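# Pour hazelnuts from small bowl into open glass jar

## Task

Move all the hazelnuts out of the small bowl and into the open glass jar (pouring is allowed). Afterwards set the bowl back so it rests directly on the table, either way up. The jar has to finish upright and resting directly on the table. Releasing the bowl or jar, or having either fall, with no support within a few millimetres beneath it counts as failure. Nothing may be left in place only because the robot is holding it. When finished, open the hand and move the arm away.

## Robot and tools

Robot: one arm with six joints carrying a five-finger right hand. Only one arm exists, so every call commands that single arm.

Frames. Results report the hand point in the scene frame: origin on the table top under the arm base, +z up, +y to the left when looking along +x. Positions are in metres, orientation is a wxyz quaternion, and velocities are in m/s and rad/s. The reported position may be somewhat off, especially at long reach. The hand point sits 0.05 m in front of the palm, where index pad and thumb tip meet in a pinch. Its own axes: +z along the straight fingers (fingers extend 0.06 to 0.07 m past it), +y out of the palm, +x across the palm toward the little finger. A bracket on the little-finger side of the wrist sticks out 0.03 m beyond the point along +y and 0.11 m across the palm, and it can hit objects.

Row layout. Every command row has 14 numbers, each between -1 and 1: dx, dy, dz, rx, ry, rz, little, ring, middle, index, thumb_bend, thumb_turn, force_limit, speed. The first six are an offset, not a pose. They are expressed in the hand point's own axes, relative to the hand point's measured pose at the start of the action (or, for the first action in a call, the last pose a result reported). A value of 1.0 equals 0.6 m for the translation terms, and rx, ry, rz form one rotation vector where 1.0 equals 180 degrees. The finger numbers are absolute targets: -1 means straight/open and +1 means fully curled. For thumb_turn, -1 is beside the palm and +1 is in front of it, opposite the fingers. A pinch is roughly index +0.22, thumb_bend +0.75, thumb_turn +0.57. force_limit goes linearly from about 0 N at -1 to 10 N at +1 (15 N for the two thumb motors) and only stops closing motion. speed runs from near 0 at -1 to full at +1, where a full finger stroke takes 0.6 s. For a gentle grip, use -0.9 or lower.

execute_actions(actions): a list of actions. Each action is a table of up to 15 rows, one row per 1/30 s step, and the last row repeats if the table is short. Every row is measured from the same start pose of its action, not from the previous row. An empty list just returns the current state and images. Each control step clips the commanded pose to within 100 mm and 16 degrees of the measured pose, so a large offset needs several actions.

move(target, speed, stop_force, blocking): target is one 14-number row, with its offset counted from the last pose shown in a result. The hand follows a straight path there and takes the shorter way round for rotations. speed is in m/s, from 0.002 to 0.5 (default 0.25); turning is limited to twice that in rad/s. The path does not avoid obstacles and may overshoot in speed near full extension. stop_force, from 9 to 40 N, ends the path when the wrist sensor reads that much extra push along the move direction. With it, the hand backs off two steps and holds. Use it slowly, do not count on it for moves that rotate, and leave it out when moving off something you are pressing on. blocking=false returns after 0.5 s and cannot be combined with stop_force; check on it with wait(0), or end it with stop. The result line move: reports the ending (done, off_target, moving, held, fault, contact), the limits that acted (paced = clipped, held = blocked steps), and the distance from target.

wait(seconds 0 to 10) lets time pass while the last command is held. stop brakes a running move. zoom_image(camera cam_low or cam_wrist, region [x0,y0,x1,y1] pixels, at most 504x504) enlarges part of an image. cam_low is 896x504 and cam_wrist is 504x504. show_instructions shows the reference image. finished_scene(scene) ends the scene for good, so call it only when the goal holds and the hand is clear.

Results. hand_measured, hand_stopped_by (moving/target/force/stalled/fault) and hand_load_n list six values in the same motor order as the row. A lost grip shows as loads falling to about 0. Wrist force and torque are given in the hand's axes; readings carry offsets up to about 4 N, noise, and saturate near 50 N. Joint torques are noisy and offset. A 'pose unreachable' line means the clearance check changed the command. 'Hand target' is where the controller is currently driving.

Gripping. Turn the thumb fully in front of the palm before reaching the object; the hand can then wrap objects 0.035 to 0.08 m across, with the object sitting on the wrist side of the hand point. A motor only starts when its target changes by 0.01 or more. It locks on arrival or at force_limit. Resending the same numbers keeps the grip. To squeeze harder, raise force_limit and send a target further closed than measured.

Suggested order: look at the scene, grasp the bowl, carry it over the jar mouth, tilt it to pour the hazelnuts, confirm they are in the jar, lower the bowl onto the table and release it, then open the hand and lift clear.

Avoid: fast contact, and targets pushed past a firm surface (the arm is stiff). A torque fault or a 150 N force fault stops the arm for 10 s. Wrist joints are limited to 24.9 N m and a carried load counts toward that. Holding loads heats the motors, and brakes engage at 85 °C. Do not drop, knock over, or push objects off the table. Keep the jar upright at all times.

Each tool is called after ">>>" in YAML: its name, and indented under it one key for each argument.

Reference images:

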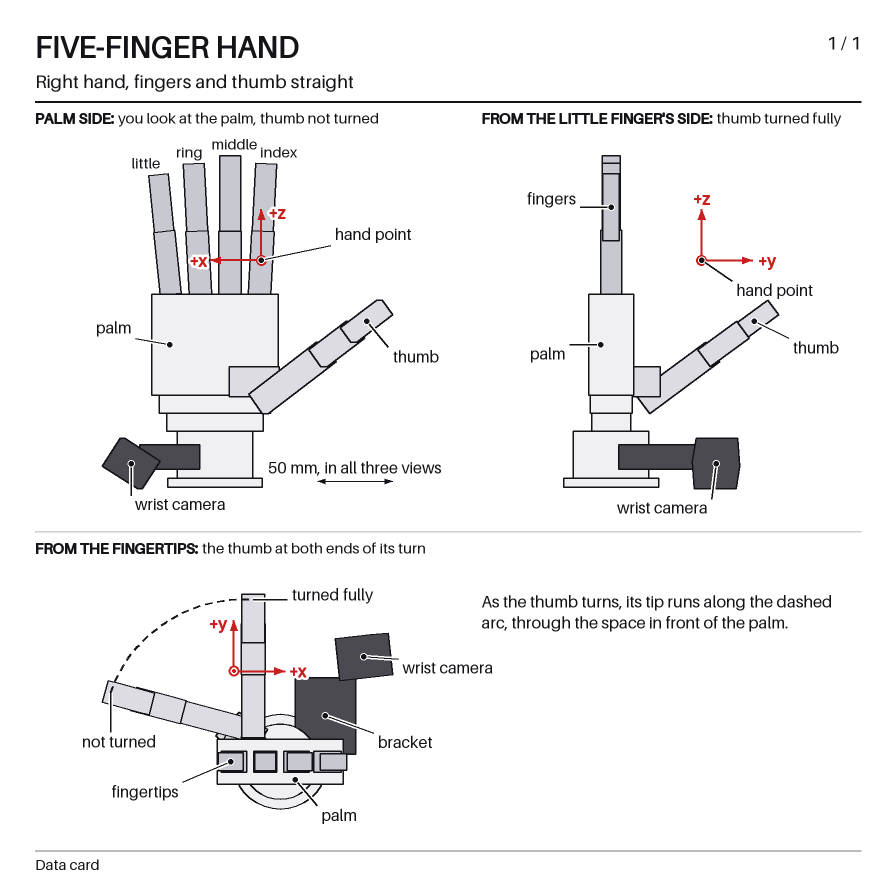

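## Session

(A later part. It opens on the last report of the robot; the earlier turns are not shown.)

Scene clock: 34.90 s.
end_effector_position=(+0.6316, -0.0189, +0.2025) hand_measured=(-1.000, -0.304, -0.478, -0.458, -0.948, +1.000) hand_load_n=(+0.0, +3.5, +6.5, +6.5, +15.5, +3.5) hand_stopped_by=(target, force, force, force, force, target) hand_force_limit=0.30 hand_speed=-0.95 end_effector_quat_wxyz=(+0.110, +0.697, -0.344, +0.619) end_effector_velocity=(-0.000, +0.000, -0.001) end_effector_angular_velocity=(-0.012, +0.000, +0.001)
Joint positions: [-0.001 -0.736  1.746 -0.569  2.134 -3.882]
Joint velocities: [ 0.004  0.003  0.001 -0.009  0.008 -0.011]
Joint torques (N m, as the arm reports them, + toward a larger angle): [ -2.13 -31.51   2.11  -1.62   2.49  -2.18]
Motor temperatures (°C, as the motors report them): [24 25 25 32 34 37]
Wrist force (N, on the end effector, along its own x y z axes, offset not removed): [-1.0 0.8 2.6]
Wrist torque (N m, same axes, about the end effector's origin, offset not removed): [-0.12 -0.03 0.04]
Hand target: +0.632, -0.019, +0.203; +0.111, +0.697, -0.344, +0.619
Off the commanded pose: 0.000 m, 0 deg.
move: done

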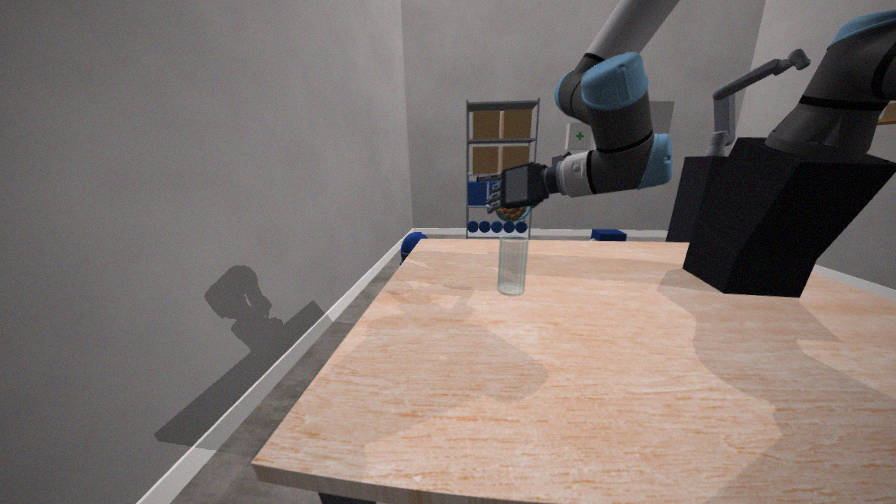

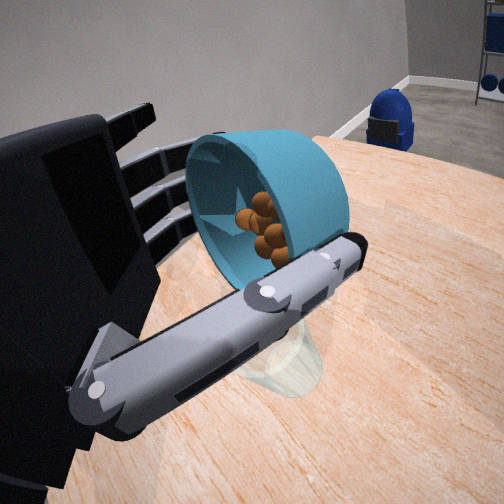

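>>> move:
  target: [-0.037,0.004,0.003,0,0.034,-0.044,-1,0.3,0.35,0.35,-0.5,1,0.3,-0.95]
  speed: 0.05

>>> move:
  target: [0,0,0,0,0.051,-0.066,-1,0.3,0.35,0.35,-0.5,1,0.3,-0.95]
  speed: 0.04

>>> zoom_image:
  camera: "cam_low"
  region: [420, 140, 640, 310]

Scene clock: 37.20 s.
end_effector_position=(+0.6315, -0.0141, +0.1808) hand_measured=(-1.000, -0.304, -0.478, -0.458, -0.948, +1.000) hand_load_n=(+0.0, +3.5, +6.5, +6.5, +15.5, +4.0) hand_stopped_by=(target, force, force, force, force, target) hand_force_limit=0.30 hand_speed=-0.95 end_effector_quat_wxyz=(+0.170, +0.686, -0.289, +0.646) end_effector_velocity=(-0.001, -0.000, -0.002) end_effector_angular_velocity=(-0.015, +0.001, -0.000)
Joint positions: [ 0.071 -0.641  1.704 -0.697  2.272 -4.041]
Joint velocities: [ 0.005  0.008 -0.002 -0.012  0.01  -0.015]
Joint torques (N m, as the arm reports them, + toward a larger angle): [ -3.22 -33.6  -20.3   -1.57   2.2   -2.52]
Motor temperatures (°C, as the motors report them): [24 25 25 32 34 37]
Wrist force (N, on the end effector, along its own x y z axes, offset not removed): [-0.1 -1.0 2.1]
Wrist torque (N m, same axes, about the end effector's origin, offset not removed): [-0.28 -0.20 0.08]
Hand target: +0.632, -0.014, +0.181; +0.171, +0.686, -0.289, +0.646
Off the commanded pose: 0.000 m, 0 deg.
move: done

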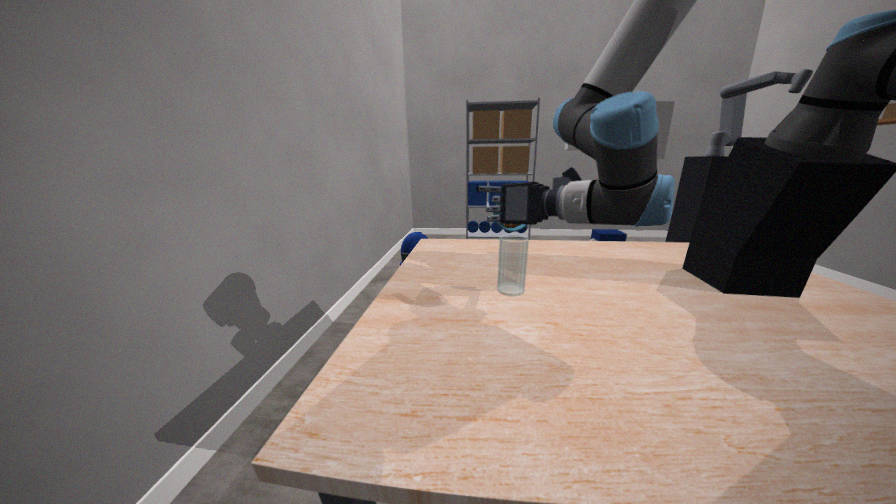

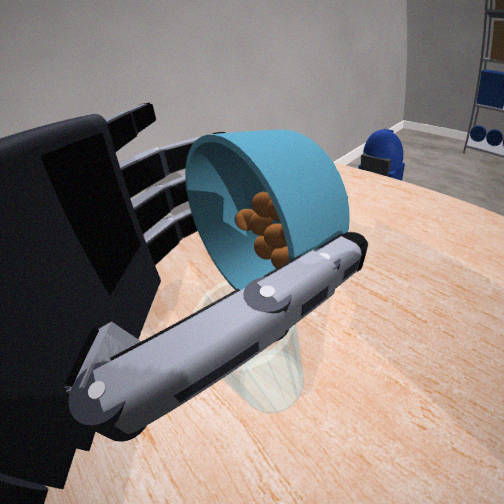

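Scene clock: 40.73 s.
end_effector_position=(+0.6315, -0.0141, +0.1808) hand_measured=(-1.000, -0.304, -0.478, -0.458, -0.948, +1.000) hand_load_n=(+0.0, +3.5, +6.5, +6.5, +15.5, +3.5) hand_stopped_by=(target, force, force, force, force, target) hand_force_limit=0.30 hand_speed=-0.95 end_effector_quat_wxyz=(+0.258, +0.658, -0.203, +0.677) end_effector_velocity=(+0.000, -0.000, -0.000) end_effector_angular_velocity=(-0.011, -0.002, +0.000)
Joint positions: [ 0.123 -0.56   1.691 -0.945  2.401 -4.362]
Joint velocities: [ 0.002  0.004 -0.    -0.015  0.004 -0.016]
Joint torques (N m, as the arm reports them, + toward a larger angle): [ -3.2  -33.86 -11.95  -1.86   2.29  -2.21]
Motor temperatures (°C, as the motors report them): [24 25 25 32 34 37]
Wrist force (N, on the end effector, along its own x y z axes, offset not removed): [-0.4 -1.4 0.3]
Wrist torque (N m, same axes, about the end effector's origin, offset not removed): [-0.21 -0.04 0.05]
Hand target: +0.631, -0.014, +0.181; +0.259, +0.658, -0.202, +0.677
Off the commanded pose: 0.000 m, 0 deg.
move: done

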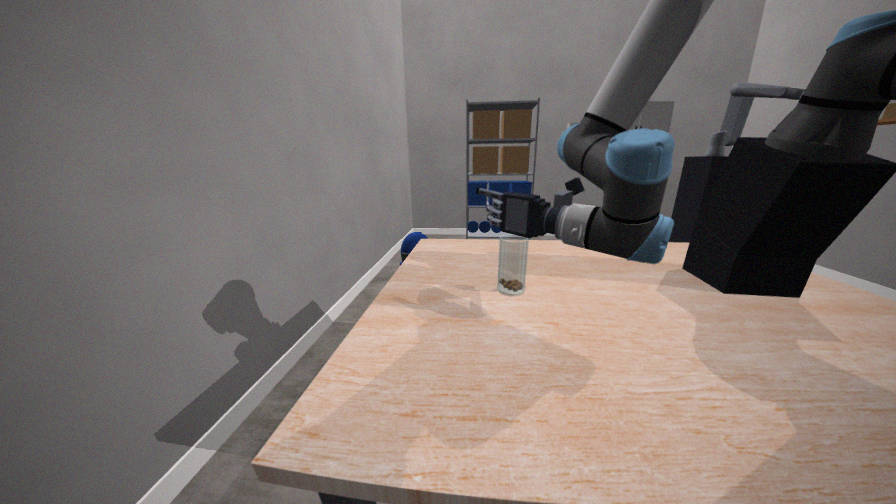

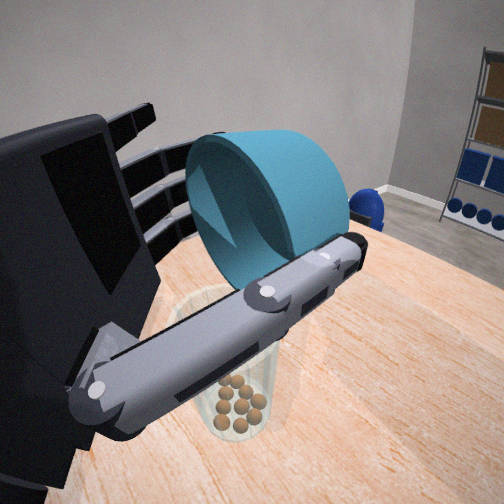

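Region (420, 140, 640, 310) of cam_low's 896x504 image, scaled by 2.291, with more detail than that image has; it fills the top 389 rows of this view, and the rest is white.

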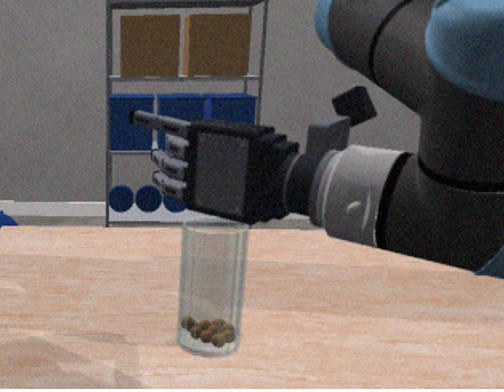

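>>> move:
  target: [0.015,-0.005,-0.004,0,0.027,-0.035,-1,0.3,0.35,0.35,-0.5,1,0.3,-0.95]
  speed: 0.06

>>> move:
  target: [0.05,0,0,0,-0.181,0.232,-1,0.3,0.35,0.35,-0.5,1,0.3,-0.95]
  speed: 0.25

>>> zoom_image:
  camera: "cam_low"
  region: [420, 140, 640, 310]

Scene clock: 42.33 s.
end_effector_position=(+0.6314, -0.0106, +0.1873) hand_measured=(-1.000, -0.304, -0.478, -0.458, -0.948, +1.000) hand_load_n=(+0.0, +3.5, +6.5, +6.5, +15.5, +3.5) hand_stopped_by=(target, force, force, force, force, target) hand_force_limit=0.30 hand_speed=-0.95 end_effector_quat_wxyz=(+0.293, +0.644, -0.167, +0.686) end_effector_velocity=(+0.001, +0.000, +0.000) end_effector_angular_velocity=(+0.000, -0.001, +0.001)
Joint positions: [ 0.139 -0.54   1.697 -1.059  2.434 -4.509]
Joint velocities: [ 0.     0.    -0.001 -0.    -0.001 -0.   ]
Joint torques (N m, as the arm reports them, + toward a larger angle): [ -6.05 -40.91   0.04   0.9    1.37   1.88]
Motor temperatures (°C, as the motors report them): [24 25 25 32 34 37]
Wrist force (N, on the end effector, along its own x y z axes, offset not removed): [-1.1 1.0 2.5]
Wrist torque (N m, same axes, about the end effector's origin, offset not removed): [0.07 0.00 0.01]
Hand target: +0.631, -0.011, +0.187; +0.293, +0.644, -0.167, +0.686
Off the commanded pose: 0.002 m, 2 deg.
move: held; limits=held; held on 11 of 42 steps, including the last
pose unreachable: on one or more control steps of this call, first in action 0 (counted from 0), an arm could not follow its commanded pose, so it was not sent that pose on those steps. On the call's last step it was still not sent that pose. It may still have moved: this result reports where it is.
cause: the commanded pose would bring two parts of the arm too close to each other (joints 4 (wrist 1) to 6 (wrist 3) lie between them).

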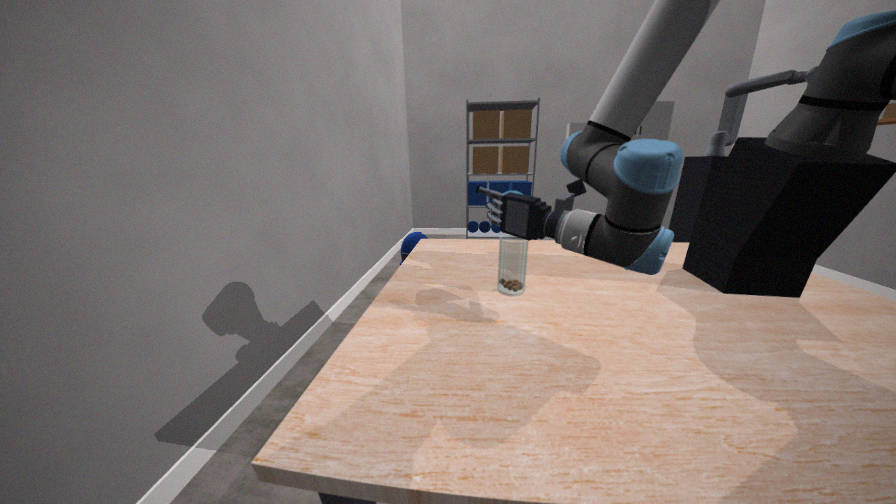

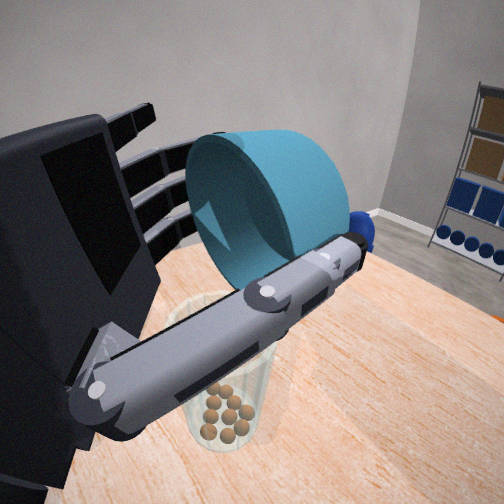

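Scene clock: 47.87 s.
end_effector_position=(+0.6317, -0.0051, +0.2168) hand_measured=(-1.000, -0.304, -0.478, -0.458, -0.948, +1.000) hand_load_n=(+0.0, +3.5, +6.5, +6.5, +15.5, +3.5) hand_stopped_by=(target, force, force, force, force, target) hand_force_limit=0.30 hand_speed=-0.95 end_effector_quat_wxyz=(-0.025, +0.706, -0.456, +0.541) end_effector_velocity=(+0.001, -0.000, +0.000) end_effector_angular_velocity=(+0.010, +0.002, +0.001)
Joint positions: [-0.124 -0.852  1.777 -0.364  1.829 -3.585]
Joint velocities: [-0.005 -0.001 -0.001  0.006 -0.011  0.005]
Joint torques (N m, as the arm reports them, + toward a larger angle): [-22.87 -43.07 -23.58   1.48  -0.61   1.89]
Motor temperatures (°C, as the motors report them): [24 25 25 32 34 37]
Wrist force (N, on the end effector, along its own x y z axes, offset not removed): [-0.8 1.8 1.9]
Wrist torque (N m, same axes, about the end effector's origin, offset not removed): [0.13 0.02 0.07]
Hand target: +0.632, -0.005, +0.217; -0.025, +0.706, -0.456, +0.541
Off the commanded pose: 0.000 m, 0 deg.
move: done; limits=paced

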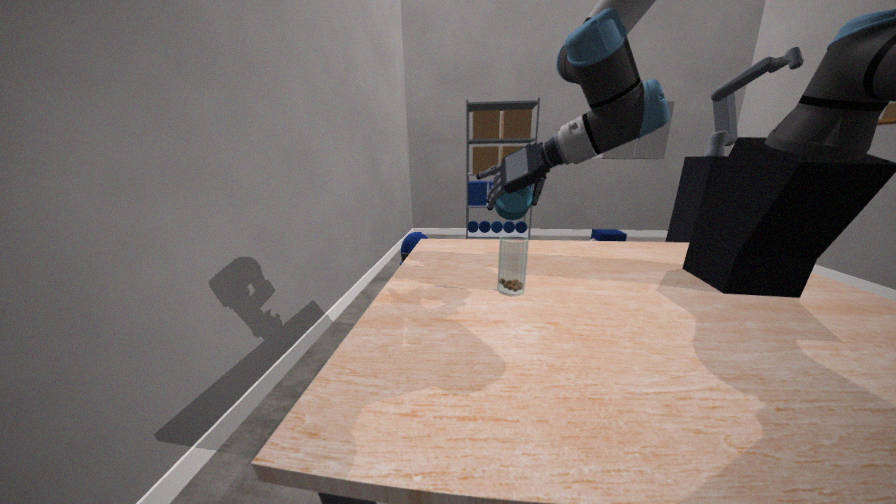

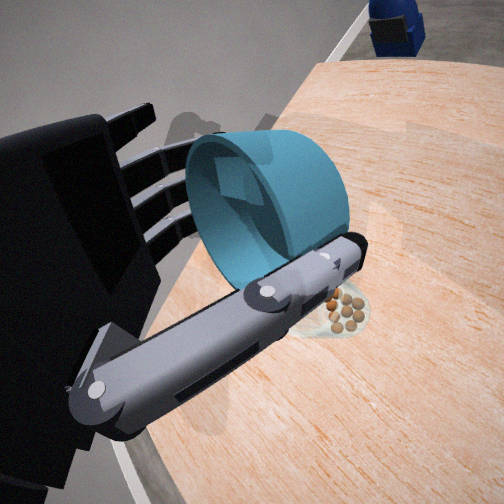

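Region (420, 140, 640, 310) of cam_low's 896x504 image, scaled by 2.291, with more detail than that image has; it fills the top 389 rows of this view, and the rest is white.

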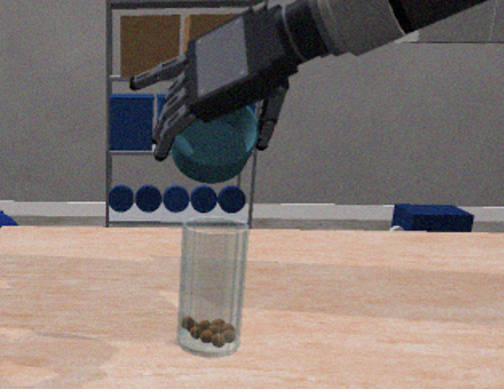

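>>> move:
  target: [0.152,0.282,0.183,0,-0.164,0.21,-1,0.3,0.35,0.35,-0.5,1,0.3,-0.95]
  speed: 0.15

>>> move:
  target: [0,0.144,0.113,0,0,0,-1,0.3,0.35,0.35,-0.5,1,0.3,-0.95]
  speed: 0.1

Scene clock: 51.30 s.
end_effector_position=(+0.6136, -0.2150, +0.1492) hand_measured=(-1.000, -0.304, -0.478, -0.458, -0.948, +1.000) hand_load_n=(+0.0, +3.5, +6.5, +6.5, +15.5, +3.0) hand_stopped_by=(target, force, force, force, force, target) hand_force_limit=0.30 hand_speed=-0.95 end_effector_quat_wxyz=(-0.310, +0.634, -0.637, +0.310) end_effector_velocity=(+0.000, -0.002, -0.000) end_effector_angular_velocity=(+0.007, +0.002, +0.001)
Joint positions: [-0.807 -0.454  1.519 -0.185  0.812 -3.436]
Joint velocities: [-0.004  0.008 -0.012  0.012 -0.007 -0.003]
Joint torques (N m, as the arm reports them, + toward a larger angle): [-26.06 -36.34 -24.56   2.33  -1.4   -2.47]
Motor temperatures (°C, as the motors report them): [24 25 25 32 34 37]
Wrist force (N, on the end effector, along its own x y z axes, offset not removed): [2.1 1.4 -1.2]
Wrist torque (N m, same axes, about the end effector's origin, offset not removed): [0.21 -0.28 0.22]
Hand target: +0.614, -0.215, +0.149; -0.310, +0.634, -0.637, +0.309
Off the commanded pose: 0.000 m, 0 deg.
move: done

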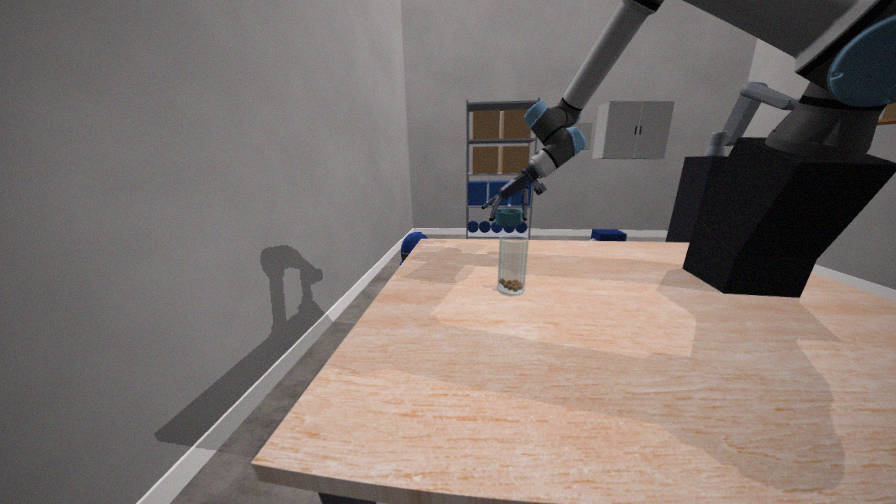

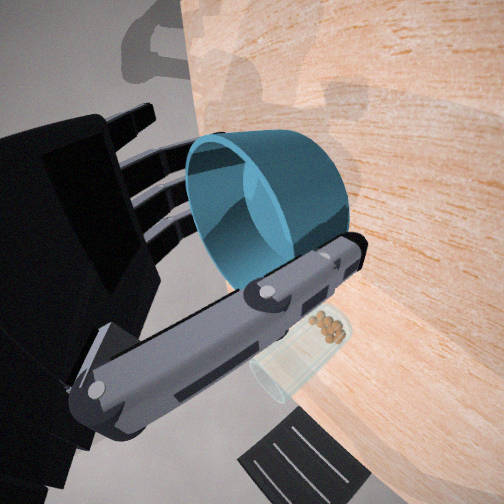

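Scene clock: 52.90 s.
end_effector_position=(+0.6137, -0.2147, +0.0395) hand_measured=(-1.000, -0.304, -0.478, -0.458, -0.948, +1.000) hand_load_n=(+0.0, +3.5, +6.5, +6.5, +15.5, +3.0) hand_stopped_by=(target, force, force, force, force, target) hand_force_limit=0.30 hand_speed=-0.95 end_effector_quat_wxyz=(-0.310, +0.634, -0.637, +0.310) end_effector_velocity=(+0.001, -0.000, -0.001) end_effector_angular_velocity=(-0.001, -0.001, +0.001)
Joint positions: [-0.748 -0.255  1.446 -0.352  0.851 -3.375]
Joint velocities: [ 0.001  0.003 -0.003 -0.002  0.     0.001]
Joint torques (N m, as the arm reports them, + toward a larger angle): [ -7.42 -37.5  -22.12  -1.09   0.97   2.25]
Motor temperatures (°C, as the motors report them): [24 25 25 32 34 37]
Wrist force (N, on the end effector, along its own x y z axes, offset not removed): [0.8 0.0 1.1]
Wrist torque (N m, same axes, about the end effector's origin, offset not removed): [-0.01 -0.13 0.13]
Hand target: +0.614, -0.215, +0.039; -0.310, +0.634, -0.637, +0.310
Off the commanded pose: 0.000 m, 0 deg.
move: done

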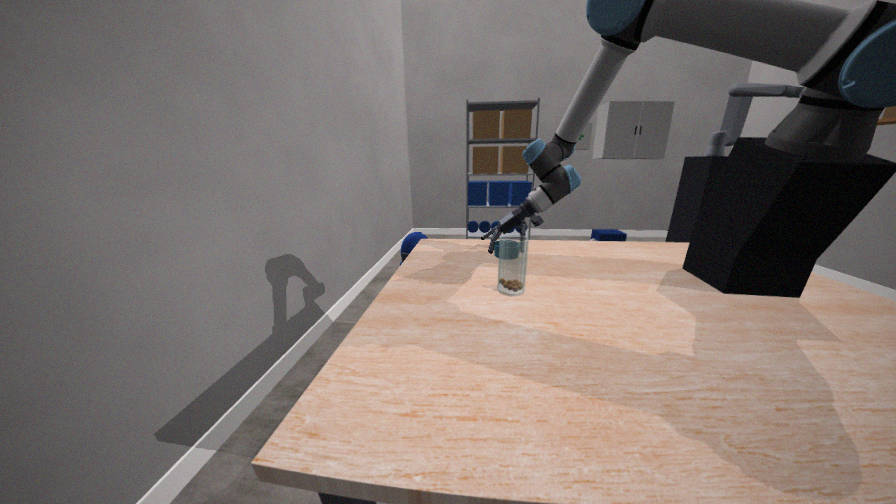

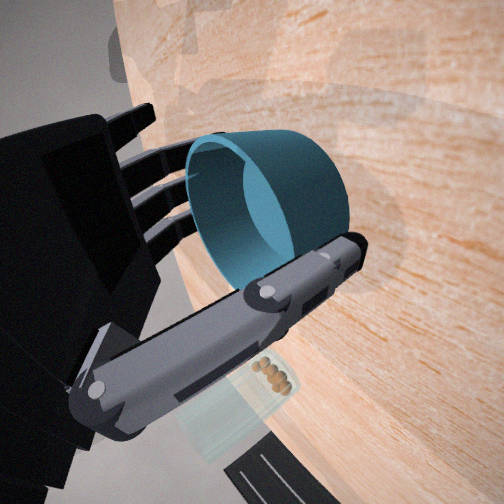

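>>> move:
  target: [0,0.0135,0.0105,0,0,0,-1,0.3,0.35,0.35,-0.5,1,0.3,-0.95]
  speed: 0.01

>>> move:
  target: [0,0,0,0,0,0,-1,-1,-1,-1,-1,1,0.3,-0.5]

>>> move:
  target: [0,-0.13,-0.13,0,0,0,-1,-1,-1,-1,-1,1,0.3,-0.5]
  speed: 0.12

Scene clock: 54.23 s.
end_effector_position=(+0.6137, -0.2147, +0.0294) hand_measured=(-1.000, -0.304, -0.478, -0.458, -0.948, +1.000) hand_load_n=(+0.0, +3.5, +6.5, +6.5, +15.5, +3.0) hand_stopped_by=(target, force, force, force, force, target) hand_force_limit=0.30 hand_speed=-0.95 end_effector_quat_wxyz=(-0.310, +0.634, -0.637, +0.310) end_effector_velocity=(-0.000, -0.000, -0.002) end_effector_angular_velocity=(+0.001, -0.000, -0.001)
Joint positions: [-0.742 -0.235  1.436 -0.365  0.855 -3.369]
Joint velocities: [ 0.     0.003 -0.002 -0.002  0.     0.002]
Joint torques (N m, as the arm reports them, + toward a larger angle): [ -5.21 -38.84 -21.18  -1.04   1.04   2.39]
Motor temperatures (°C, as the motors report them): [24 25 25 32 34 37]
Wrist force (N, on the end effector, along its own x y z axes, offset not removed): [-0.1 0.2 2.4]
Wrist torque (N m, same axes, about the end effector's origin, offset not removed): [-0.19 -0.10 -0.02]
Hand target: +0.614, -0.215, +0.029; -0.310, +0.634, -0.637, +0.310
Off the commanded pose: 0.000 m, 0 deg.
move: done

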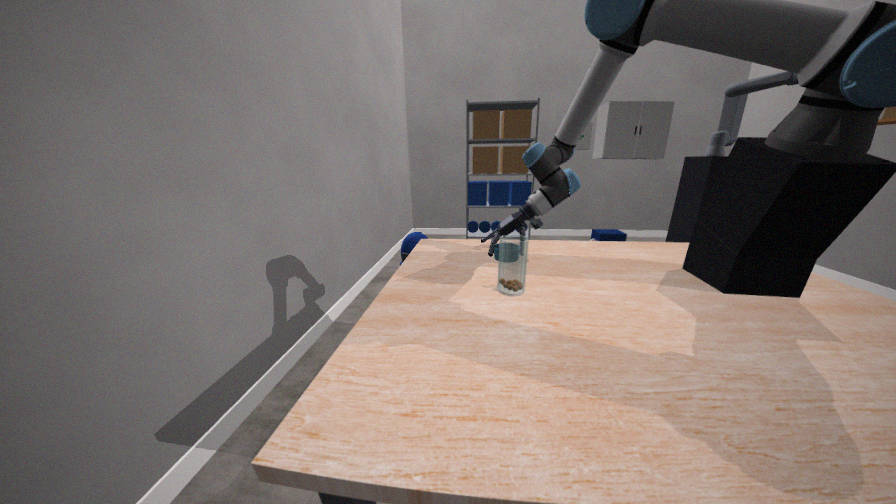

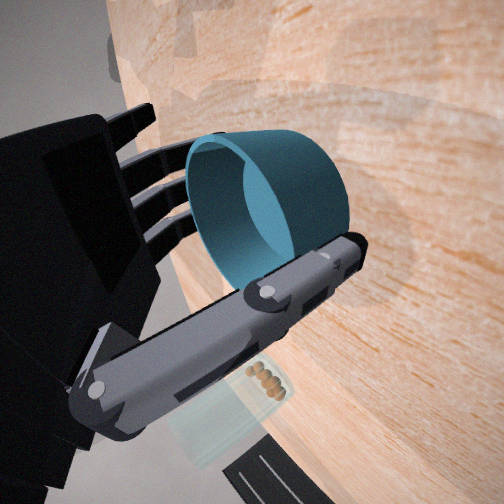

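Scene clock: 55.37 s.
end_effector_position=(+0.6137, -0.2147, +0.0294) hand_measured=(-1.000, -1.000, -1.000, -1.000, -1.000, +1.000) hand_load_n=(+0.0, +0.0, +0.0, +0.0, +0.0, +0.0) hand_stopped_by=(target, target, target, target, target, target) hand_force_limit=0.30 hand_speed=-0.50 end_effector_quat_wxyz=(-0.310, +0.634, -0.637, +0.310) end_effector_velocity=(-0.000, +0.000, +0.000) end_effector_angular_velocity=(+0.000, +0.000, -0.000)
Joint positions: [-0.742 -0.235  1.436 -0.365  0.855 -3.369]
Joint velocities: [-0.    -0.001  0.001  0.     0.     0.   ]
Joint torques (N m, as the arm reports them, + toward a larger angle): [-14.15 -51.93   0.61   2.21  -0.25   0.16]
Motor temperatures (°C, as the motors report them): [24 25 25 32 34 37]
Wrist force (N, on the end effector, along its own x y z axes, offset not removed): [0.5 -0.3 1.6]
Wrist torque (N m, same axes, about the end effector's origin, offset not removed): [-0.18 -0.18 -0.01]
Hand target: +0.614, -0.215, +0.029; -0.310, +0.634, -0.637, +0.310
Off the commanded pose: 0.000 m, 0 deg.
move: done

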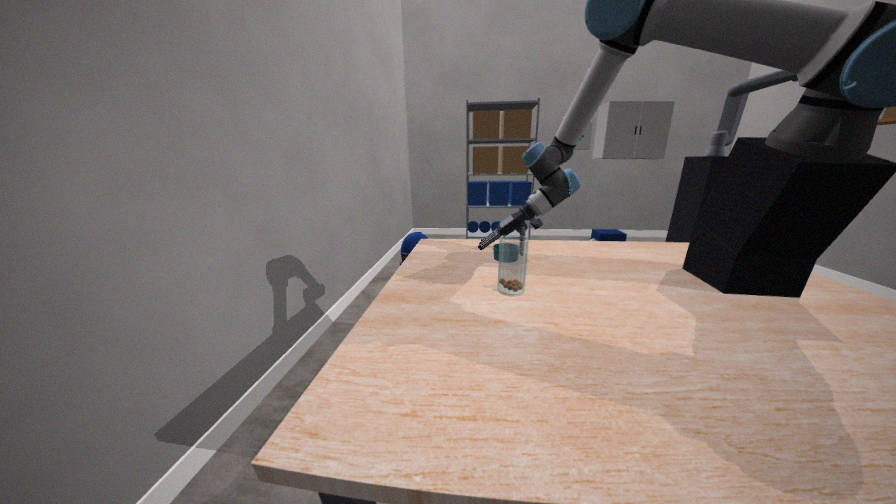

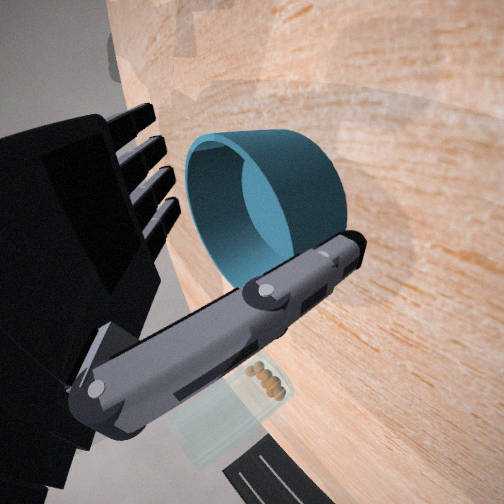

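Scene clock: 56.80 s.
end_effector_position=(+0.6004, -0.2149, +0.1387) hand_measured=(-1.000, -1.000, -1.000, -1.000, -1.000, +1.000) hand_load_n=(+0.0, +0.0, +0.0, +0.0, +0.0, +0.0) hand_stopped_by=(target, target, target, target, target, target) hand_force_limit=0.30 hand_speed=-0.50 end_effector_quat_wxyz=(-0.310, +0.634, -0.637, +0.310) end_effector_velocity=(-0.000, -0.000, +0.003) end_effector_angular_velocity=(-0.000, -0.000, -0.000)
Joint positions: [-0.82  -0.445  1.552 -0.217  0.804 -3.45 ]
Joint velocities: [-0.002 -0.004  0.001  0.004 -0.001 -0.002]
Joint torques (N m, as the arm reports them, + toward a larger angle): [-26.25 -48.8   -0.11   2.04  -1.78  -2.6 ]
Motor temperatures (°C, as the motors report them): [24 25 25 32 34 37]
Wrist force (N, on the end effector, along its own x y z axes, offset not removed): [0.7 -0.9 1.7]
Wrist torque (N m, same axes, about the end effector's origin, offset not removed): [-0.28 -0.18 0.13]
Hand target: +0.600, -0.215, +0.139; -0.310, +0.634, -0.637, +0.310
Off the commanded pose: 0.000 m, 0 deg.
move: done

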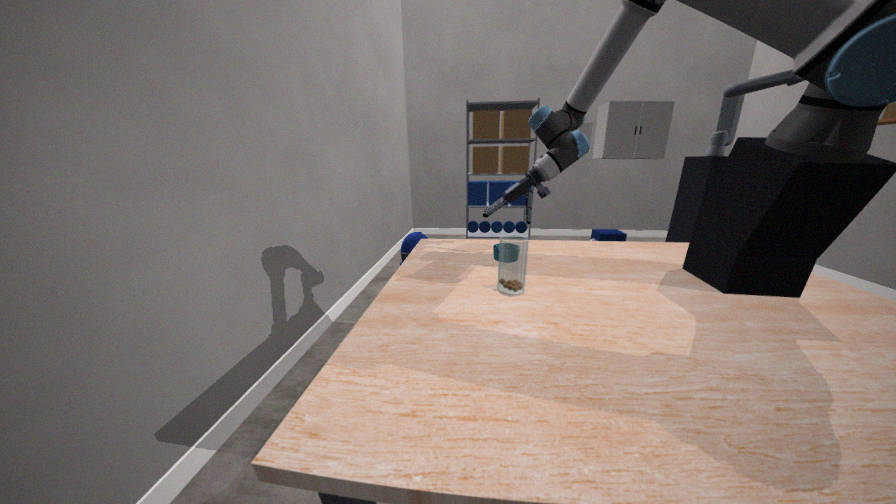

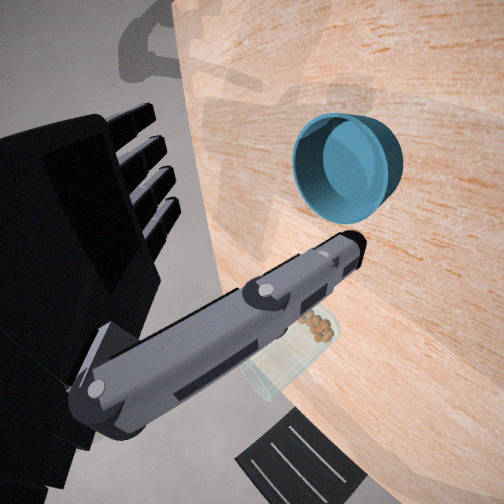

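>>> finished_scene:
  scene: 1

The scene is finished: the task was done.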